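# Move the small gear from the tester to the tray

## Task

Lift the small gear out of the tester, set it down inside the parts tray, and open the gripper so it is no longer held.

## Robot and tools

Robot: two 6-joint arms with parallel-jaw grippers, named left_arm and right_arm. The names are labels only and say nothing about image sides. Bases in the scene frame: left_arm at (+0.043, +0.305, 0) m, quat_wxyz (+0.999, 0, 0, +0.041); right_arm at (-0.031, -0.306, 0) m, quat_wxyz (+0.995, 0, 0, -0.102). Scene frame: origin on the table surface midway between the arms, +x out over the table, +z up, left_arm on the +y side. Each gripper's fingers point along its own +z and close along its y. The reported end_effector_position is the point between the pads, roughly 1 cm short of the fingertips.

Joint order, used in every row and every per-joint list: shoulder (joint2), elbow (joint3), waist (joint1), wrist pitch (joint4), wrist yaw (joint5), wrist roll (joint6). Ranges in rad: waist -2.618 to 3.054, shoulder 0.000 to 3.142, elbow 0.000 to 3.142, wrist pitch -1.571 to 1.571, wrist yaw -1.571 to 1.571, wrist roll -2.094 to 2.094. The true stop may be 0.036 rad either side of these.

Row format (shared by both motion tools): one flat list of 14 numbers in [-1, 1] covering both arms. First left_arm: 6 scaled joint offsets in the order above, then its opening. Then right_arm the same way. Always send all 14, even if one arm stays still. Offset scale: 1.0 equals 1.258 rad for shoulder, 1.238 elbow, 1.202 waist, 2.073 wrist pitch, 2.022 wrist yaw and wrist roll. Opening is absolute, not an offset: +1 fully open, -1 closed.

execute_actions(actions): a list of actions; each action is a table of 1 to 15 rows, each row lasting one 1/30 s step; if fewer than 15 rows, the last row repeats to fill 15 steps. Joint offsets in every row are measured from the joint angles when that action began, not from the previous row; for the first action of a call, from the most recently reported angles. An action asking any joint to go more than 0.036 rad outward past its range is rejected for both arms; if the first action fails that check, or any action is malformed, nothing in the call runs. A joint pushed past its real stop is clipped there and the result may say "joint sent to its limit" (its absence proves nothing). An empty list just returns state and images.

move(target, speed, blocking): target is one 14-number row; its offsets are relative to the "Joint positions" in the latest result that shows them; the opening values are sent at the start. speed (rad/s, 0.01 to 2, default 0.5) caps the joint with the farthest to travel; all joints finish together, so the hand traces a curve, and nothing avoids obstacles or the other arm. A path lasts 0.5 to 10 s; longer ones stop early. With blocking=false, the result arrives after 0.5 s while motion continues; until a result shows the move ended, other moves and execute_actions are refused, so call wait or stop. The extra "move:" line gives the ending (done, off_target, moving, held, fault), limits=held or limits=none, and the joint farthest from its target per arm. Faster motion and targets set deeper past contact mean harder impacts and pushes.

wait(seconds): 0 to 10; the arms hold their last command and a running move continues. stop(): brakes a running move; fingers keep going. zoom_image(camera, region): region [x0, y0, x1, y1] in that camera's pixels, at most 504 by 504. read_manual(section): only licence text. finished_scene(scene): pass the current scene number once the gear rests in the tray and is released; cannot be undone.

Cameras: cam_head_left, cam_head_right, cam_high, cam_low (504x504) and fisheye cam_left_wrist, cam_right_wrist (616x616); calibrations are supplied and may be slightly off.

Results: a state line per arm with gripper position (m) and quat_wxyz in the scene frame (less accurate when stretched out); Joint positions and Joint velocities per arm in joint order, plus the pad gap in m (0.094 when fully open); Joint targets, which may drift on their own; grip_measured on the command scale. "joint command not followed" means a clearance check altered joint targets. FAULT lines mean an arm stopped.

Motion notes: each step, a joint's target cannot lead its measured angle by more than 0.202 rad (waist), 0.258 (shoulder), 0.238 (elbow), 0.573 (wrist pitch), 0.522 (wrist yaw, wrist roll), and targets are shrunk if the gripper would move over 70 mm; large offsets take several actions and unfinished motion must be re-commanded. Arms can sag under zero offsets: to hold a pose, command offsets back to the intended angles, then zeros, correcting further if still short.

Gripping: to hold, command an opening about 0.03 below grip_measured; less squeezes more gently. Readings may be off by about 1 mm. Pad force is roughly 50 to 62 N, lower on thin parts, with a brief spike on contact. Held parts may be tugged now and then.

Heat: holding loads warms motors; MOTOR HOT at 75 °C, a 10 s stop at 90 °C, and at 100 °C the arm goes limp and falls (OVER-TEMPERATURE FAULT).

Avoid: knocking or placing anything off the table, arms striking or pressing each other, dropping the gear, slamming, and hard pushes. Quicker, smoother, lower-effort motion is preferred.

Each tool is called as a command line: name --argument value for each argument, lists and objects as JSON in quotes; but a table of rows of numbers goes row by row, as --pt "numbers of a row", without its own name.

## Session

execute_actions --actions '[]'

Scene clock: 0.00 s.
left_arm: end_effector_position=(+0.5495, +0.5347, +0.3289) grip_measured=+1.000 end_effector_quat_wxyz=(+0.486, -0.000, +0.861, +0.149) | right_arm: end_effector_position=(+0.2344, -0.1368, +0.1856) grip_measured=+1.000 end_effector_quat_wxyz=(+0.052, +0.028, +0.903, +0.426)
Joint names: [shoulder, elbow, waist, wrist pitch, wrist yaw, wrist roll]
Joint positions: left_arm=[ 1.883  1.964  0.391 -0.593  0.153  0.383  0.094] | right_arm=[ 1.391  1.097  0.331 -0.952 -0.841  0.334  0.094]
Joint velocities: left_arm=[-0.017 -0.037 -0.022 -0.051  0.022 -0.022  0.   ] | right_arm=[ 0.012 -0.007  0.002  0.066 -0.051  0.037  0.   ]
Motor temperatures (°C, as the motors report them): left_arm=[22 23 25 24 24 23] | right_arm=[23 23 24 23 22 25]
Joint targets: left_arm=[1.868 1.977 0.391 -0.587 0.154 0.383] | right_arm=[1.382 1.109 0.331 -0.947 -0.853 0.327]

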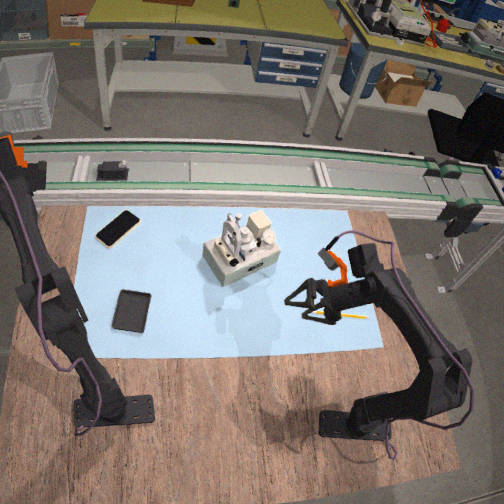

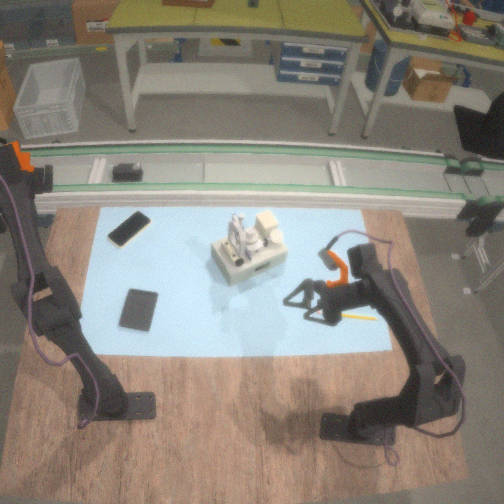

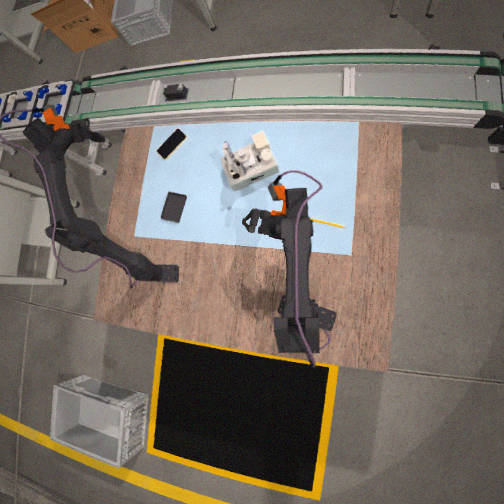

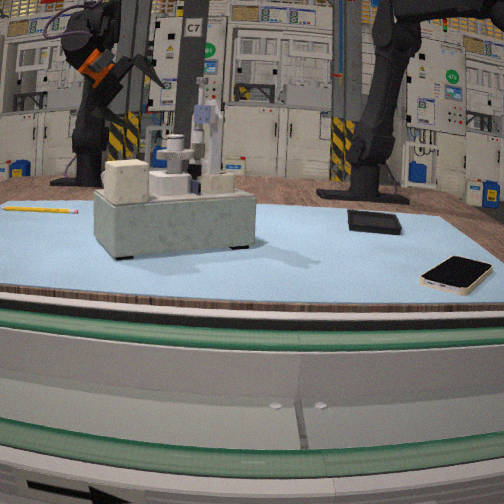

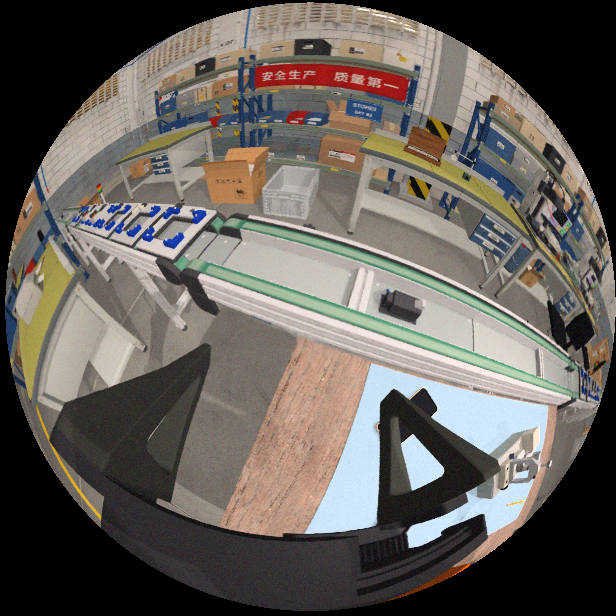

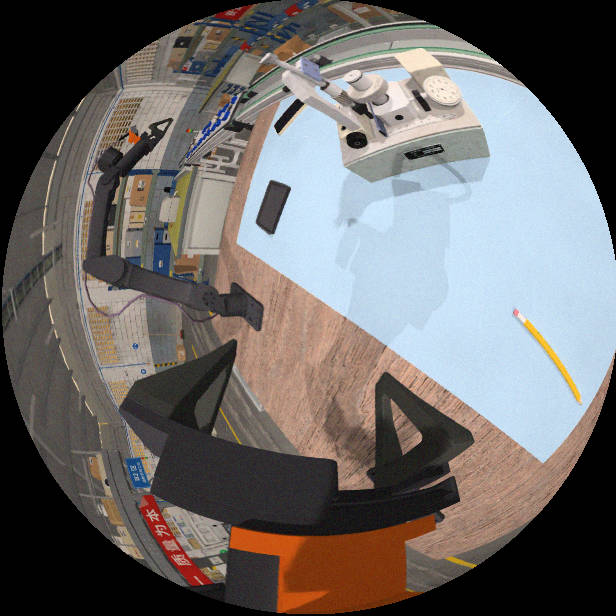

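zoom_image --camera "cam_head_left" --region '[190, 200, 290, 300]'

zoom_image --camera "cam_low" --region '[80, 60, 270, 250]'

zoom_image --camera "cam_right_wrist" --region '[250, 30, 500, 200]'

zoom_image --camera "cam_high" --region '[210, 120, 290, 200]'

Region (190, 200, 290, 300) of cam_head_left's 504x504 image, scaled by 5.040, with more detail than that image has.

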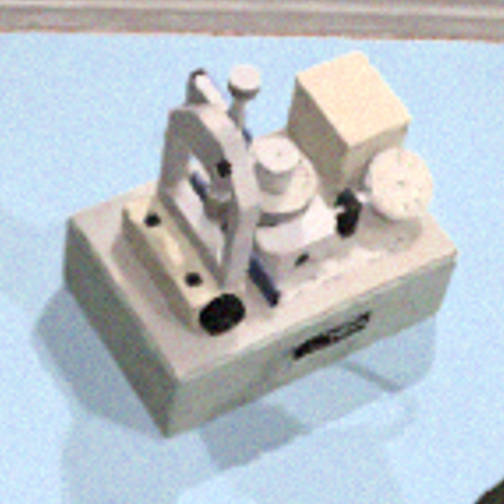

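Region (80, 60, 270, 250) of cam_low's 504x504 image, scaled by 2.653, with more detail than that image has.

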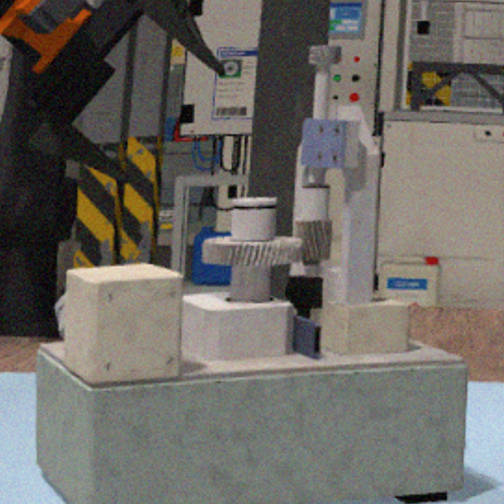

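Region (250, 30, 500, 200) of cam_right_wrist's 616x616 image, scaled by 2.016, with more detail than that image has; it fills the top 343 rows of this view, and the rest is white.

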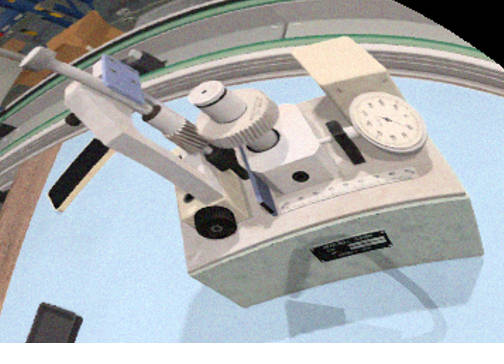

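Region (210, 120, 290, 200) of cam_high's 504x504 image, scaled by 6.300, with more detail than that image has.

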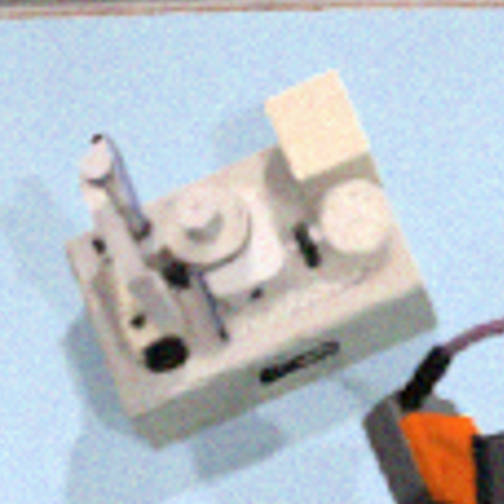

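move --target '[-0.368,-0.669,-0.741,0.182,-0.076,-0.19,1,0,0,-0.5,0,0,0,1]' --speed 1

zoom_image --camera "cam_left_wrist" --region '[180, 150, 440, 410]'

Scene clock: 3.10 s.
left_arm: end_effector_position=(+0.4554, +0.1217, +0.2328) grip_measured=+1.000 end_effector_quat_wxyz=(+0.477, +0.186, +0.853, -0.103) | right_arm: end_effector_position=(+0.2833, -0.3150, +0.1849) grip_measured=+1.000 end_effector_quat_wxyz=(+0.174, +0.291, +0.856, +0.390)
Joint names: [shoulder, elbow, waist, wrist pitch, wrist yaw, wrist roll]
Joint positions: left_arm=[ 1.447  1.137 -0.499 -0.24   0.008  0.007  0.094] | right_arm=[ 1.391  1.097 -0.262 -0.952 -0.836  0.334  0.094]
Joint velocities: left_arm=[-0.002 -0.027  0.017  0.066 -0.007 -0.022  0.   ] | right_arm=[ 0.007 -0.002 -0.002 -0.037  0.022  0.022  0.   ]
Motor temperatures (°C, as the motors report them): left_arm=[23 23 25 25 24 23] | right_arm=[23 24 24 23 22 25]
Joint targets: left_arm=[1.420 1.136 -0.499 -0.216 -0.001 -0.002] | right_arm=[1.391 1.097 -0.270 -0.952 -0.841 0.334]
move: off_target (left_arm); limits=none; left_arm: farthest joint: the shoulder, 0.027 radians from its target (0.462 radians at the start); right_arm: farthest joint: the waist, 0.008 radians from its target (0.601 radians at the start)
camera_calibration (this result's frames):
cam_left_wrist: T_world_to_cam=[[-0.247572, -0.921014, 0.300734, 0.149547], [-0.885822, 0.0894377, -0.455325, 0.539809], [0.392463, -0.379123, -0.837997, 0.159517], [0, 0, 0, 1]] pos_world=[0.452594, 0.149932, 0.334489]
cam_right_wrist: T_world_to_cam=[[-0.122117, -0.654714, -0.745947, -0.034258], [-0.991297, 0.117686, 0.0589895, 0.351343], [0.0491665, 0.746659, -0.663388, 0.46935], [0, 0, 0, 1]] pos_world=[0.321026, -0.414222, 0.265081]

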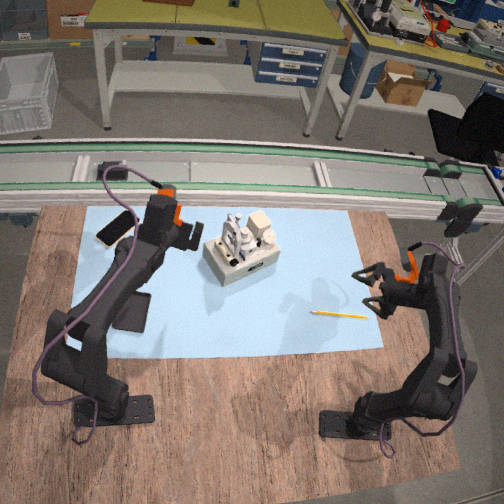

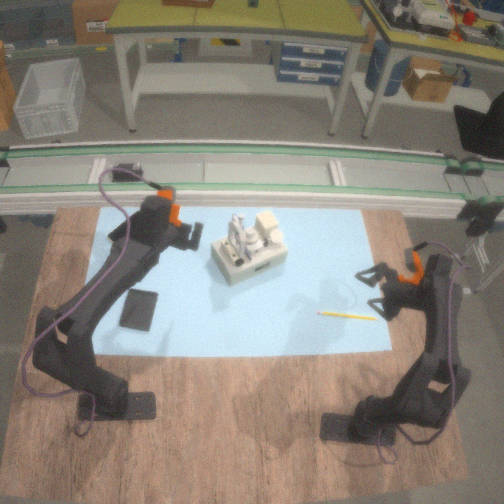

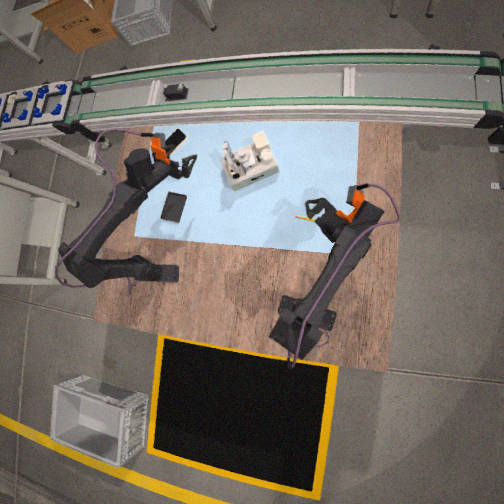

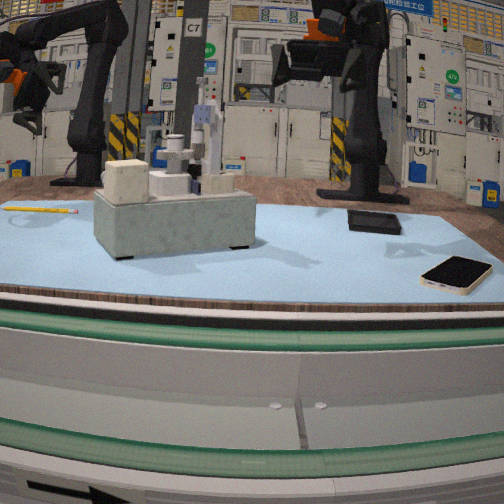

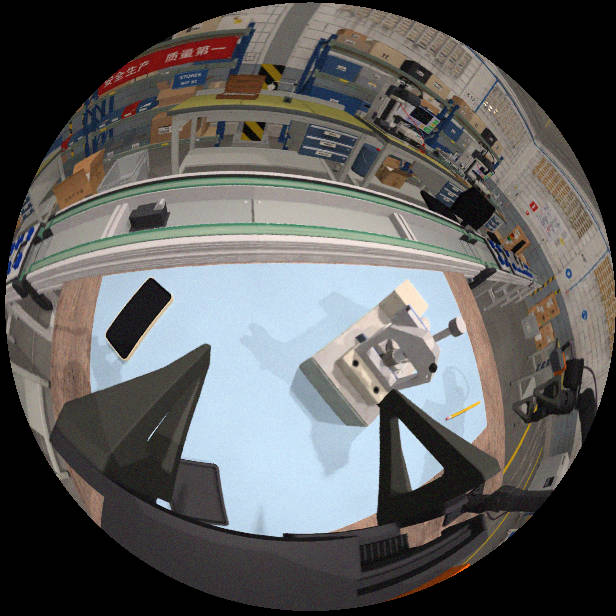

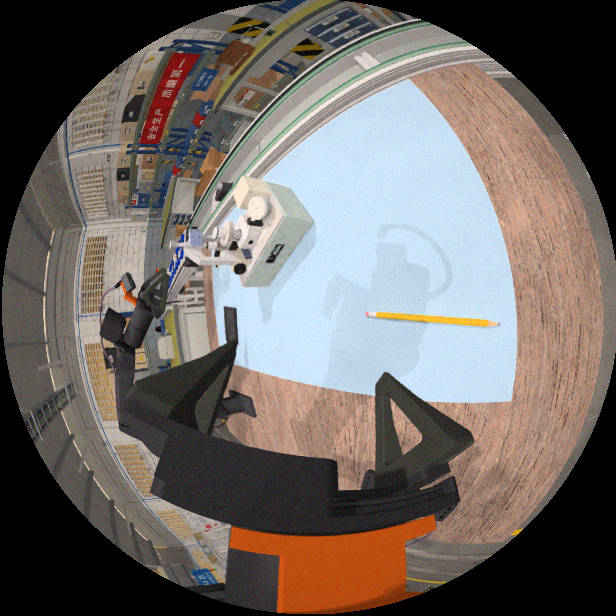

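Region (180, 150, 440, 410) of cam_left_wrist's 616x616 image, scaled by 1.938, with more detail than that image has.

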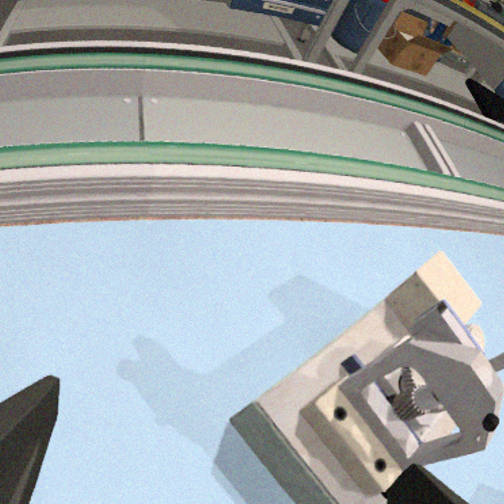

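move --target '[0,0,0,0,0,0,1,0.148,0.077,0.827,0.452,0.413,-0.165,0]' --speed 1

Scene clock: 5.47 s.
left_arm: end_effector_position=(+0.4555, +0.1217, +0.2329) grip_measured=+1.000 end_effector_quat_wxyz=(+0.478, +0.185, +0.853, -0.103) | right_arm: end_effector_position=(+0.3935, -0.0539, +0.2342) grip_measured=+0.003 end_effector_quat_wxyz=(+0.515, -0.221, +0.816, +0.146)
Joint names: [shoulder, elbow, waist, wrist pitch, wrist yaw, wrist roll]
Joint positions: left_arm=[ 1.447  1.137 -0.499 -0.239  0.008  0.006  0.094] | right_arm=[ 1.572  1.164  0.734 -0.034 -0.011  0.008  0.047]
Joint velocities: left_arm=[-0.027 -0.012 -0.012 -0.022 -0.037  0.022  0.   ] | right_arm=[ 0.007 -0.012 -0.007  0.037 -0.051 -0.037  0.   ]
Motor temperatures (°C, as the motors report them): left_arm=[23 24 25 26 24 23] | right_arm=[23 25 24 24 22 25]
Joint targets: left_arm=[1.447 1.137 -0.499 -0.240 0.008 0.007] | right_arm=[1.577 1.193 0.732 -0.015 -0.001 0.000]
move: off_target (right_arm); limits=none; left_arm: farthest joint: the wrist pitch, 0.001 radians from its target (0.001 radians at the start); right_arm: farthest joint: the elbow, 0.028 radians from its target (0.095 radians at the start)
camera_calibration (this result's frames):
cam_left_wrist: T_world_to_cam=[[-0.247178, -0.921063, 0.300908, 0.149365], [-0.885734, 0.0888508, -0.45561, 0.540005], [0.392909, -0.379141, -0.837779, 0.15932], [0, 0, 0, 1]] pos_world=[0.452622, 0.15, 0.334561]
cam_right_wrist: T_world_to_cam=[[0.622007, -0.752924, 0.214972, -0.33621], [-0.562444, -0.620632, -0.546326, 0.360166], [0.544761, 0.218909, -0.809515, 0.112475], [0, 0, 0, 1]] pos_world=[0.350426, -0.0542312, 0.360094]

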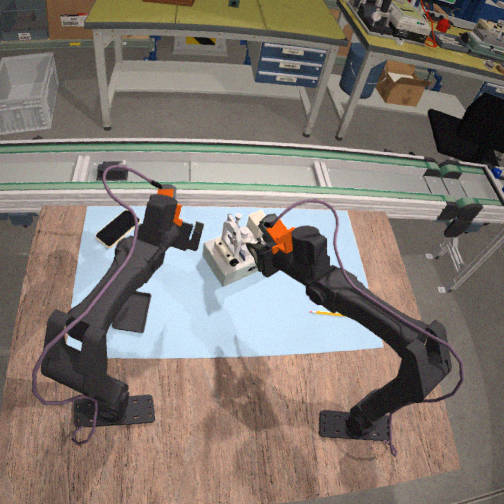

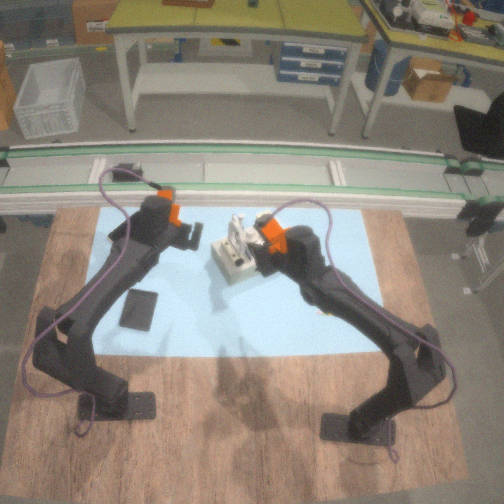

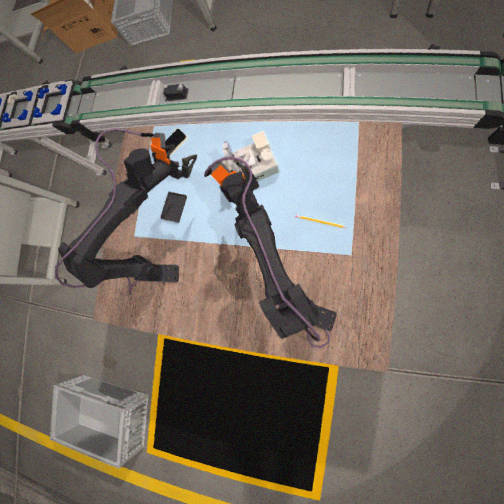

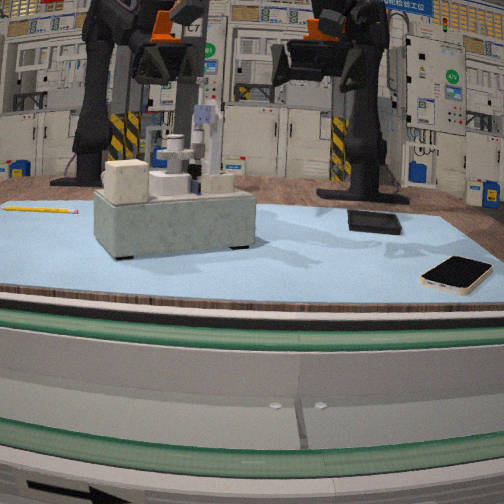

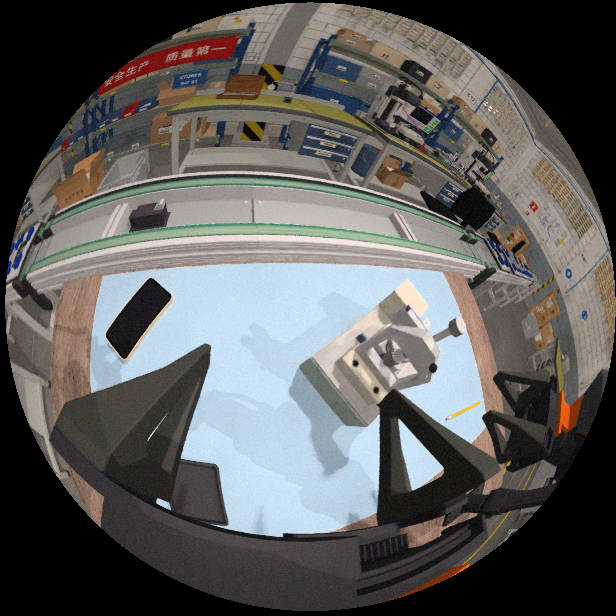

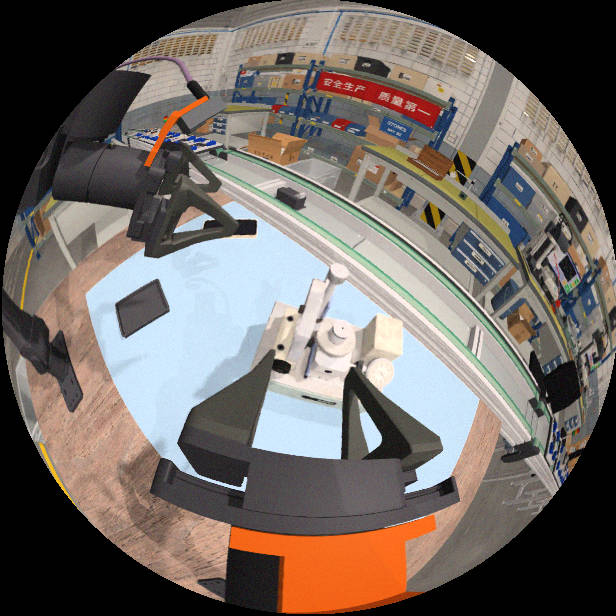

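move --target '[0,0,0,0,0,0,1,0.188,0.2,-0.012,0.014,0,0,-0.2]' --speed 0.4

zoom_image --camera "cam_low" --region '[120, 30, 280, 190]'

Scene clock: 6.83 s.
left_arm: end_effector_position=(+0.4555, +0.1217, +0.2329) grip_measured=+1.000 end_effector_quat_wxyz=(+0.478, +0.185, +0.853, -0.103) | right_arm: end_effector_position=(+0.4455, -0.0236, +0.2207) grip_measured=-0.197 end_effector_quat_wxyz=(+0.512, -0.221, +0.817, +0.145)
Joint names: [shoulder, elbow, waist, wrist pitch, wrist yaw, wrist roll]
Joint positions: left_arm=[ 1.447  1.137 -0.499 -0.239  0.008  0.006  0.094] | right_arm=[ 1.808  1.381  0.734 -0.021 -0.01   0.008  0.038]
Joint velocities: left_arm=[ 0.002 -0.002 -0.017 -0.051  0.022 -0.051  0.   ] | right_arm=[ 0.002 -0.017  0.007 -0.022 -0.125  0.066 -0.   ]
Motor temperatures (°C, as the motors report them): left_arm=[23 24 25 26 24 23] | right_arm=[23 25 24 24 22 25]
Joint targets: left_arm=[1.447 1.137 -0.499 -0.239 0.008 0.006] | right_arm=[1.809 1.412 0.719 -0.005 -0.011 0.008]
move: off_target (right_arm); limits=none; left_arm: farthest joint: the waist, 0.000 radians from its target (0.000 radians at the start); right_arm: farthest joint: the elbow, 0.031 radians from its target (0.247 radians at the start)
camera_calibration (this result's frames):
cam_left_wrist: T_world_to_cam=[[-0.247178, -0.921063, 0.300908, 0.149365], [-0.885734, 0.0888508, -0.45561, 0.540005], [0.392909, -0.379141, -0.837779, 0.15932], [0, 0, 0, 1]] pos_world=[0.452622, 0.15, 0.334561]
cam_right_wrist: T_world_to_cam=[[0.622584, -0.75263, 0.214328, -0.342996], [-0.565647, -0.622073, -0.541358, 0.401109], [0.54077, 0.215807, -0.813016, 0.0690872], [0, 0, 0, 1]] pos_world=[0.40307, -0.0235398, 0.346826]

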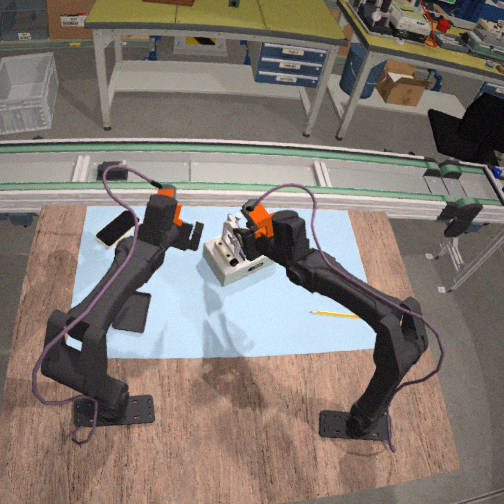

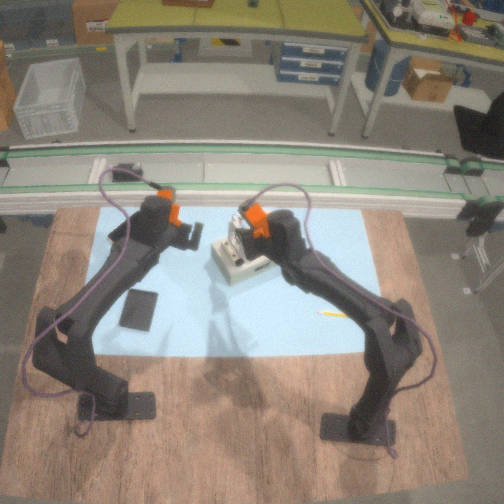

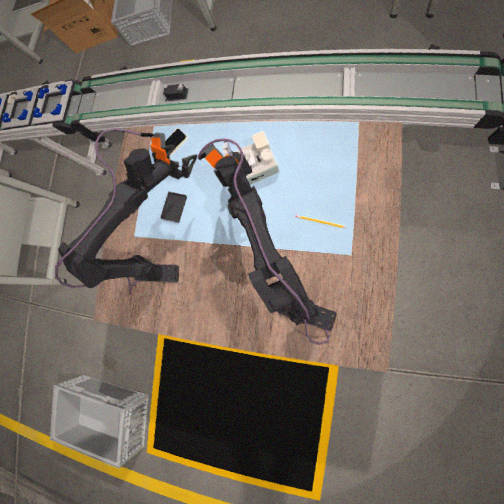

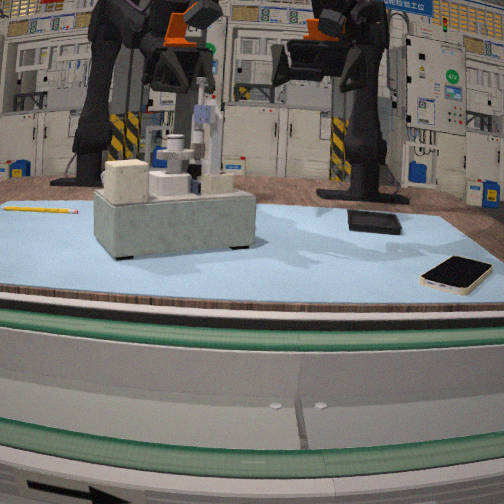

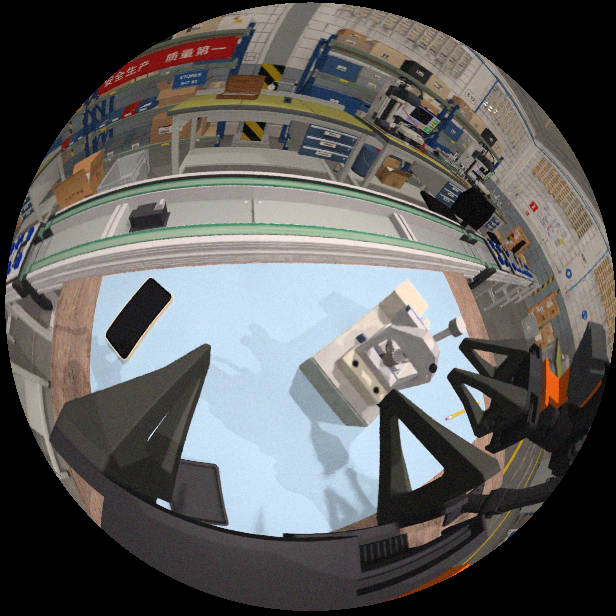

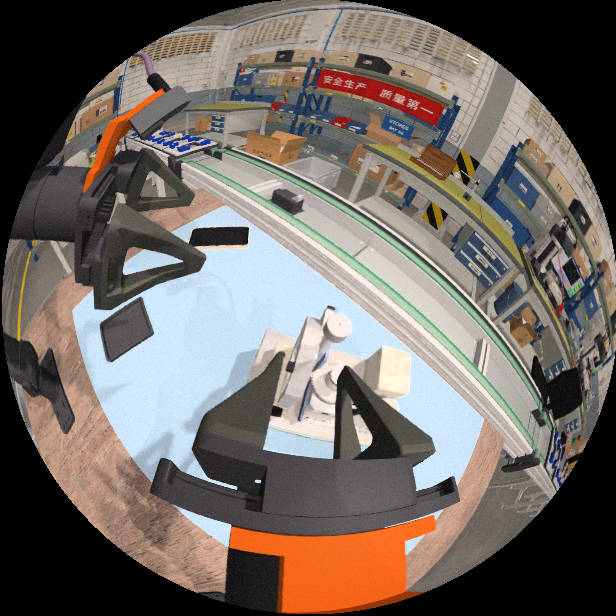

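Region (120, 30, 280, 190) of cam_low's 504x504 image, scaled by 3.150, with more detail than that image has.

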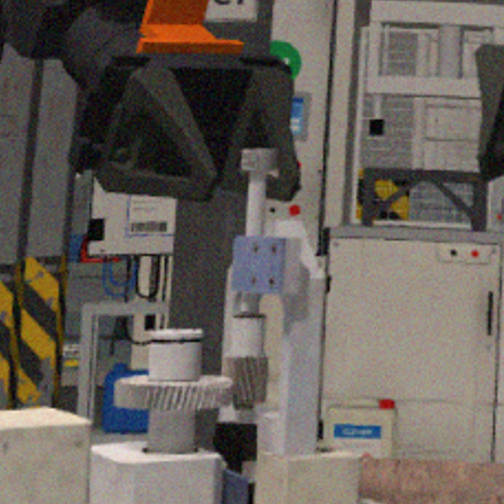

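move --target '[0,0,0,0,0,0,1,0.122,0.19,-0.024,-0.017,0,0,-0.2]' --speed 0.3

zoom_image --camera "cam_low" --region '[120, 30, 280, 190]'

Scene clock: 8.33 s.
left_arm: end_effector_position=(+0.4555, +0.1217, +0.2329) grip_measured=+1.000 end_effector_quat_wxyz=(+0.478, +0.185, +0.853, -0.103) | right_arm: end_effector_position=(+0.4879, -0.0120, +0.2271) grip_measured=-0.197 end_effector_quat_wxyz=(+0.523, -0.212, +0.813, +0.143)
Joint names: [shoulder, elbow, waist, wrist pitch, wrist yaw, wrist roll]
Joint positions: left_arm=[ 1.447  1.137 -0.499 -0.239  0.008  0.006  0.094] | right_arm=[ 1.959  1.586  0.715 -0.052 -0.01   0.008  0.038]
Joint velocities: left_arm=[-0.012  0.007  0.007 -0.037  0.037  0.022  0.   ] | right_arm=[ 0.012 -0.017 -0.007 -0.066 -0.066 -0.007 -0.   ]
Motor temperatures (°C, as the motors report them): left_arm=[23 24 25 26 24 23] | right_arm=[24 26 24 24 22 25]
Joint targets: left_arm=[1.447 1.137 -0.499 -0.239 0.008 0.006] | right_arm=[1.961 1.616 0.705 -0.056 -0.010 0.008]
move: off_target (right_arm); limits=none; left_arm: farthest joint: the waist, 0.000 radians from its target (0.000 radians at the start); right_arm: farthest joint: the elbow, 0.031 radians from its target (0.235 radians at the start)
camera_calibration (this result's frames):
cam_left_wrist: T_world_to_cam=[[-0.247178, -0.921063, 0.300908, 0.149365], [-0.885734, 0.0888508, -0.45561, 0.540005], [0.392909, -0.379141, -0.837779, 0.15932], [0, 0, 0, 1]] pos_world=[0.452622, 0.15, 0.334561]
cam_right_wrist: T_world_to_cam=[[0.603726, -0.766823, 0.217939, -0.353815], [-0.566225, -0.604918, -0.559878, 0.440466], [0.561162, 0.214611, -0.799399, 0.0357836], [0, 0, 0, 1]] pos_world=[0.44293, -0.0125474, 0.352323]

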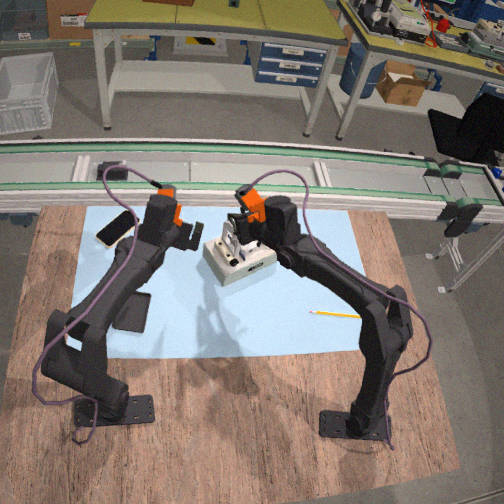

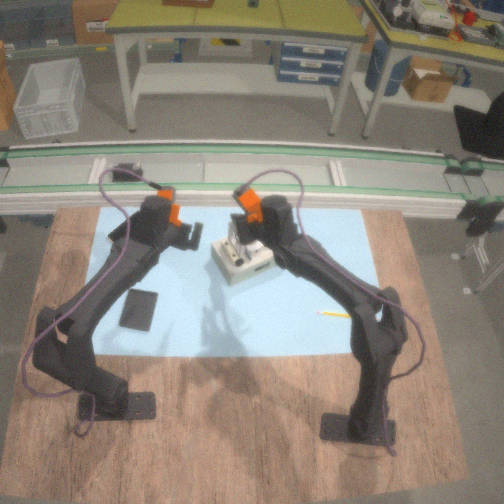

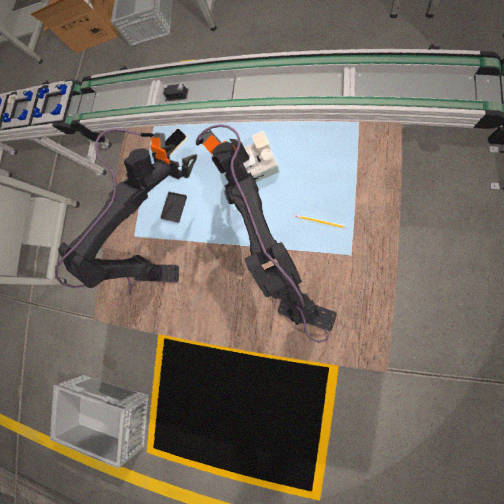

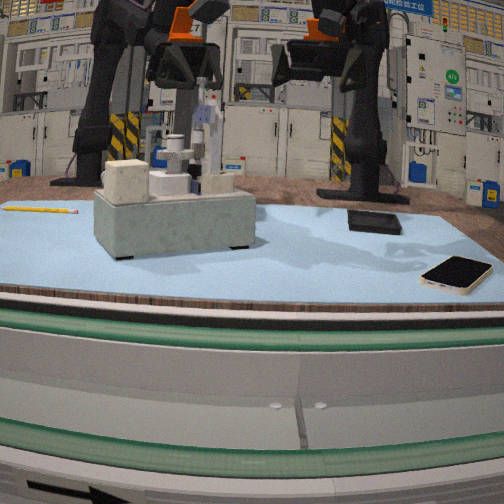

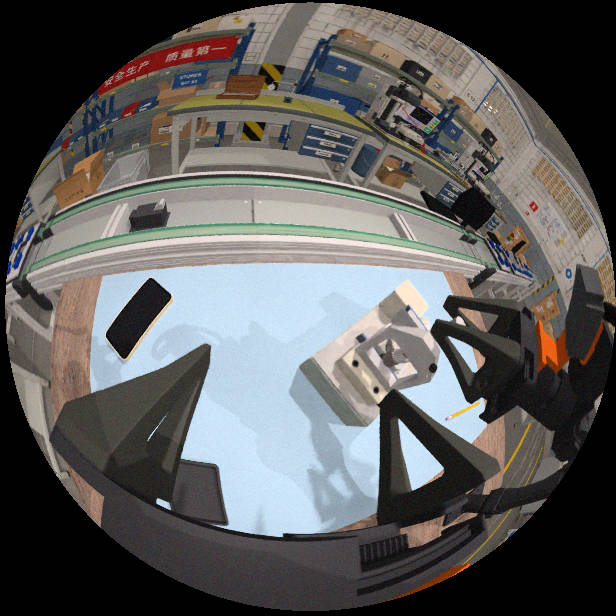

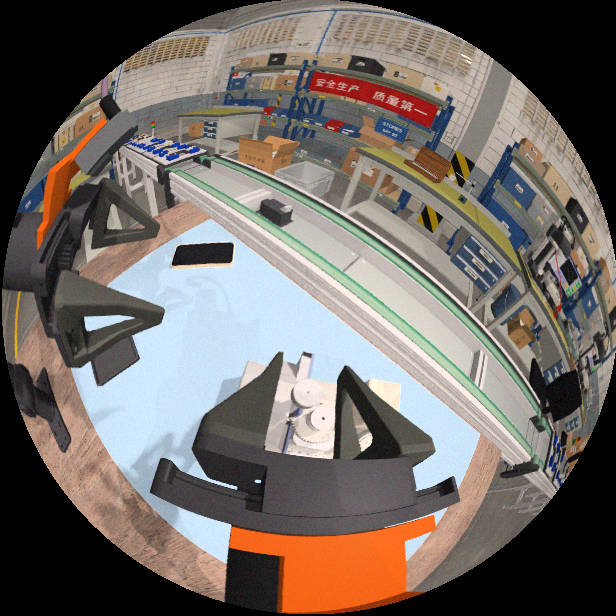

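Region (120, 30, 280, 190) of cam_low's 504x504 image, scaled by 3.150, with more detail than that image has.

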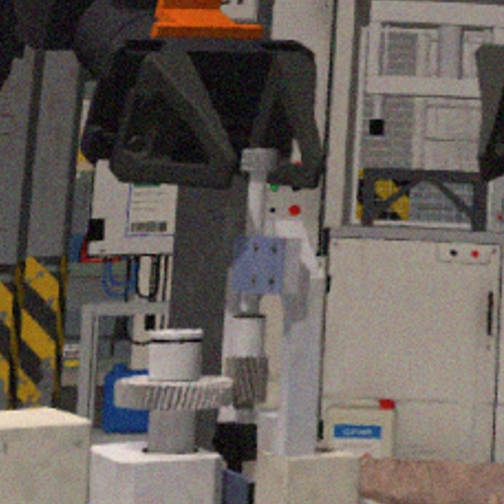

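move --target '[0,0,0,0,0,0,1,0,-0.005,0,0,0,0,-0.2]' --speed 0.2

move --target '[0,0,0,0,0,0,1,0,0.024,0,0,0,0,-0.85]' --speed 0.2

zoom_image --camera "cam_low" --region '[120, 30, 280, 190]'

Scene clock: 9.27 s.
left_arm: end_effector_position=(+0.4555, +0.1217, +0.2329) grip_measured=+1.000 end_effector_quat_wxyz=(+0.478, +0.185, +0.853, -0.103) | right_arm: end_effector_position=(+0.4879, -0.0121, +0.2270) grip_measured=-0.197 end_effector_quat_wxyz=(+0.523, -0.212, +0.813, +0.143)
Joint names: [shoulder, elbow, waist, wrist pitch, wrist yaw, wrist roll]
Joint positions: left_arm=[ 1.447  1.137 -0.499 -0.239  0.008  0.006  0.094] | right_arm=[ 1.959  1.586  0.715 -0.052 -0.01   0.008  0.038]
Joint velocities: left_arm=[-0.002 -0.012 -0.017  0.007 -0.022 -0.037  0.   ] | right_arm=[-0.007 -0.002  0.002  0.037 -0.051  0.022 -0.002]
Motor temperatures (°C, as the motors report them): left_arm=[23 24 25 26 24 23] | right_arm=[24 26 24 24 22 25]
Joint targets: left_arm=[1.447 1.137 -0.499 -0.239 0.008 0.006] | right_arm=[1.959 1.580 0.715 -0.052 -0.010 0.008]
move: done; limits=none; left_arm: farthest joint: the waist, 0.000 radians from its target (0.000 radians at the start); right_arm: farthest joint: the elbow, 0.006 radians from its target (0.006 radians at the start)
camera_calibration (this result's frames):
cam_left_wrist: T_world_to_cam=[[-0.247178, -0.921063, 0.300908, 0.149365], [-0.885734, 0.0888508, -0.45561, 0.540005], [0.392909, -0.379141, -0.837779, 0.15932], [0, 0, 0, 1]] pos_world=[0.452622, 0.15, 0.334561]
cam_right_wrist: T_world_to_cam=[[0.603799, -0.766782, 0.217881, -0.353812], [-0.566412, -0.605022, -0.559577, 0.440408], [0.560896, 0.214462, -0.799626, 0.0359174], [0, 0, 0, 1]] pos_world=[0.442938, -0.0125432, 0.352252]

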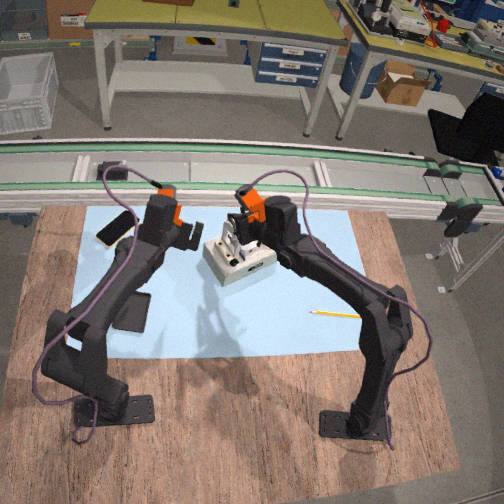

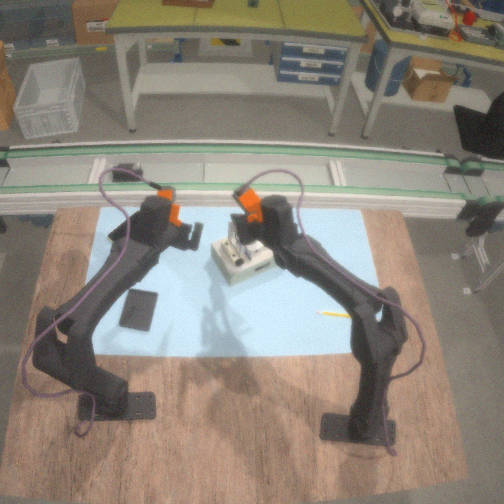

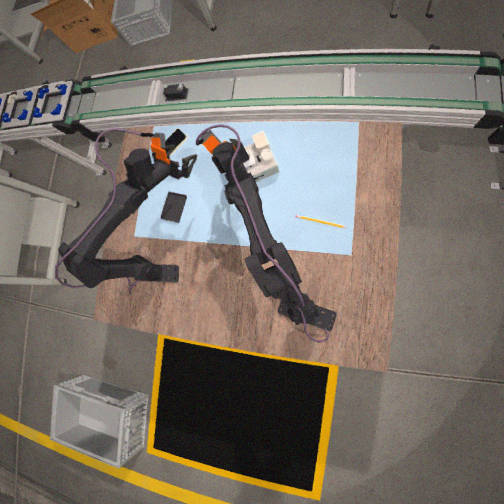

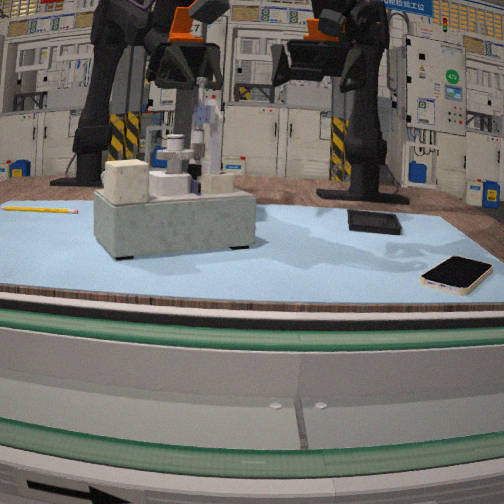

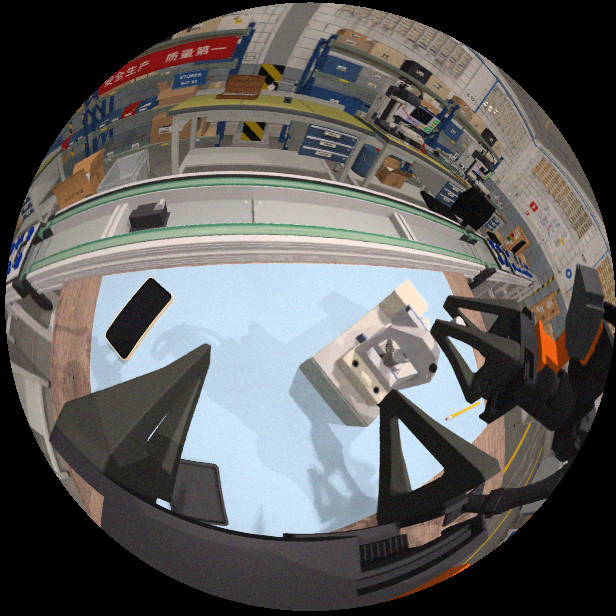

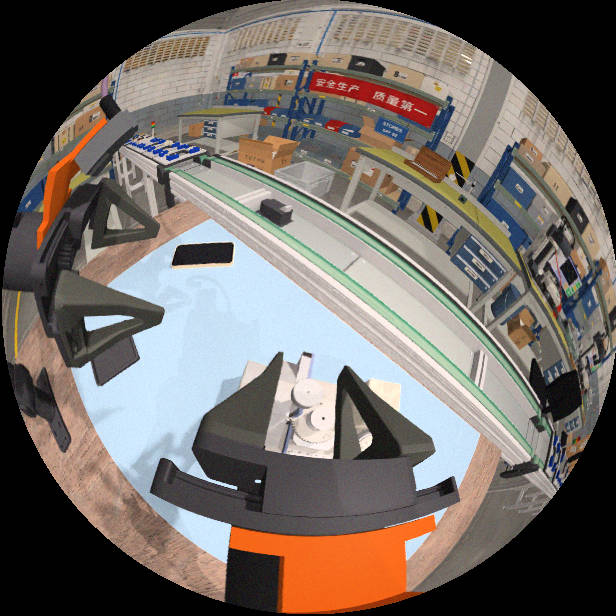

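Scene clock: 9.97 s.
left_arm: end_effector_position=(+0.4555, +0.1217, +0.2329) grip_measured=+1.000 end_effector_quat_wxyz=(+0.478, +0.185, +0.853, -0.103) | right_arm: end_effector_position=(+0.4868, -0.0101, +0.2270) grip_measured=-0.735 end_effector_quat_wxyz=(+0.522, -0.214, +0.813, +0.146)
Joint names: [shoulder, elbow, waist, wrist pitch, wrist yaw, wrist roll]
Joint positions: left_arm=[ 1.447  1.137 -0.499 -0.239  0.008  0.006  0.094] | right_arm=[ 1.959  1.586  0.717 -0.052 -0.016  0.007  0.012]
Joint velocities: left_arm=[-0.012 -0.007  0.002  0.037  0.007 -0.022  0.   ] | right_arm=[-0.007 -0.022  0.007  0.022 -0.051  0.007  0.   ]
Motor temperatures (°C, as the motors report them): left_arm=[23 24 25 26 24 23] | right_arm=[25 26 24 24 22 25]
Joint targets: left_arm=[1.447 1.137 -0.499 -0.239 0.008 0.006] | right_arm=[1.959 1.615 0.715 -0.052 -0.010 0.008]
move: off_target (right_arm); limits=none; left_arm: farthest joint: the waist, 0.000 radians from its target (0.000 radians at the start); right_arm: farthest joint: the elbow, 0.030 radians from its target (0.030 radians at the start)
camera_calibration (this result's frames):
cam_left_wrist: T_world_to_cam=[[-0.247178, -0.921063, 0.300908, 0.149365], [-0.885734, 0.0888508, -0.45561, 0.540005], [0.392909, -0.379141, -0.837779, 0.15932], [0, 0, 0, 1]] pos_world=[0.452622, 0.15, 0.334561]
cam_right_wrist: T_world_to_cam=[[0.609859, -0.762566, 0.215791, -0.354098], [-0.562377, -0.608264, -0.56013, 0.439083], [0.558394, 0.220245, -0.799805, 0.037445], [0, 0, 0, 1]] pos_world=[0.441971, -0.0111912, 0.352304]

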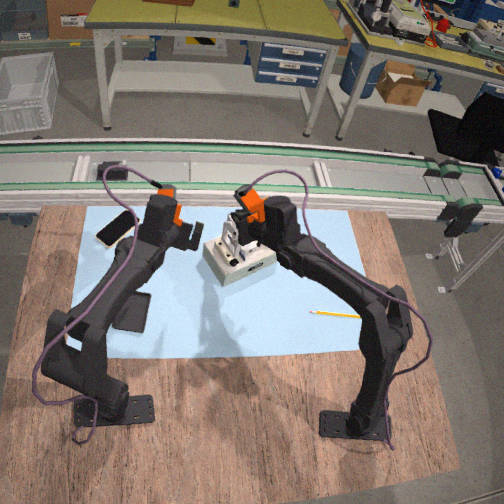

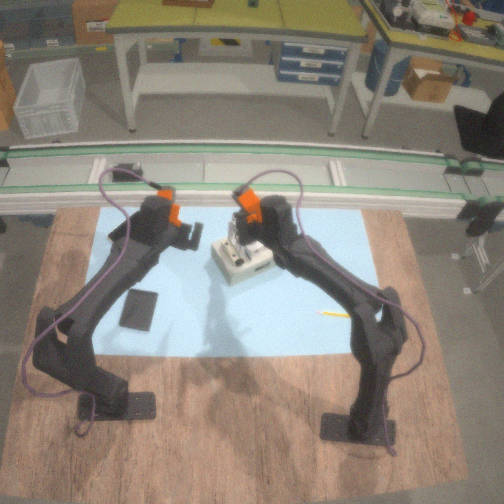

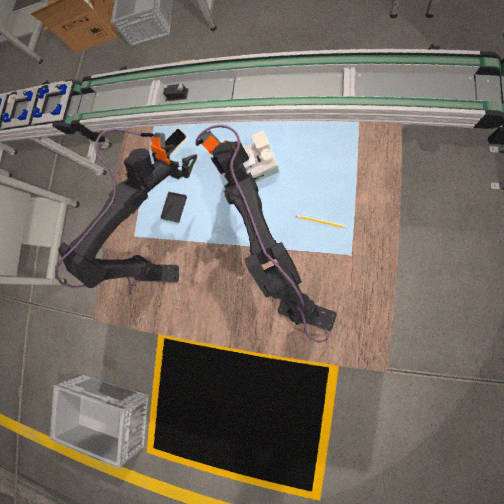

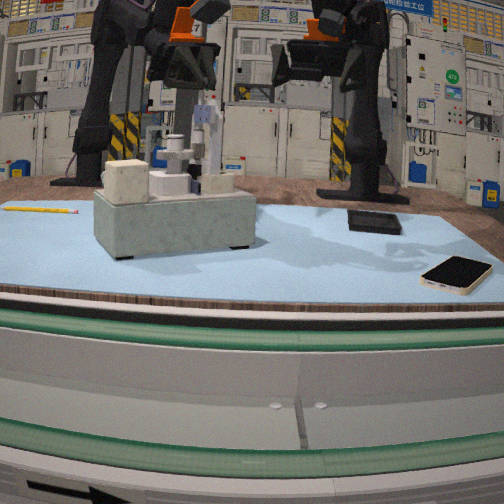

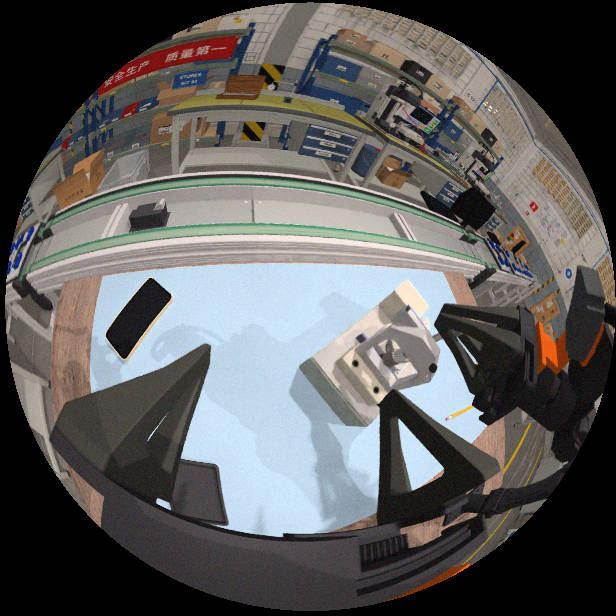

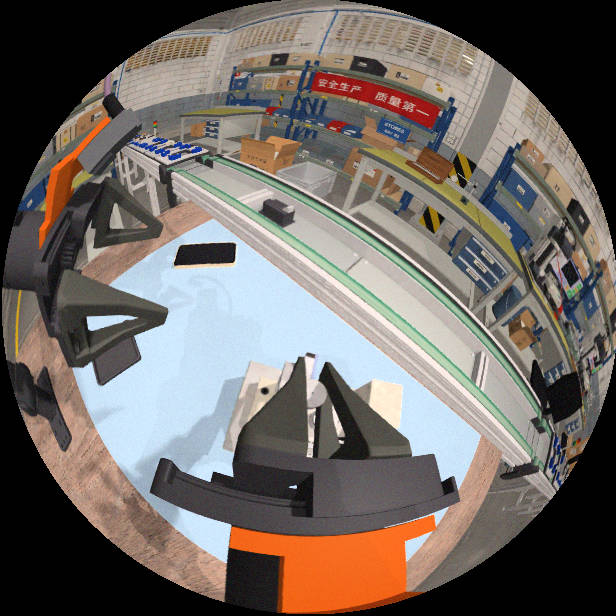

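Region (120, 30, 280, 190) of cam_low's 504x504 image, scaled by 3.150, with more detail than that image has.

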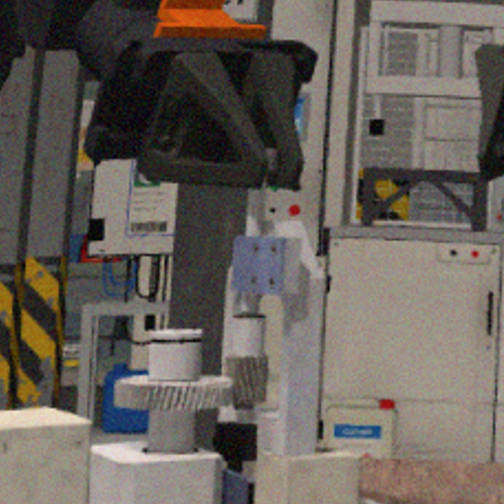

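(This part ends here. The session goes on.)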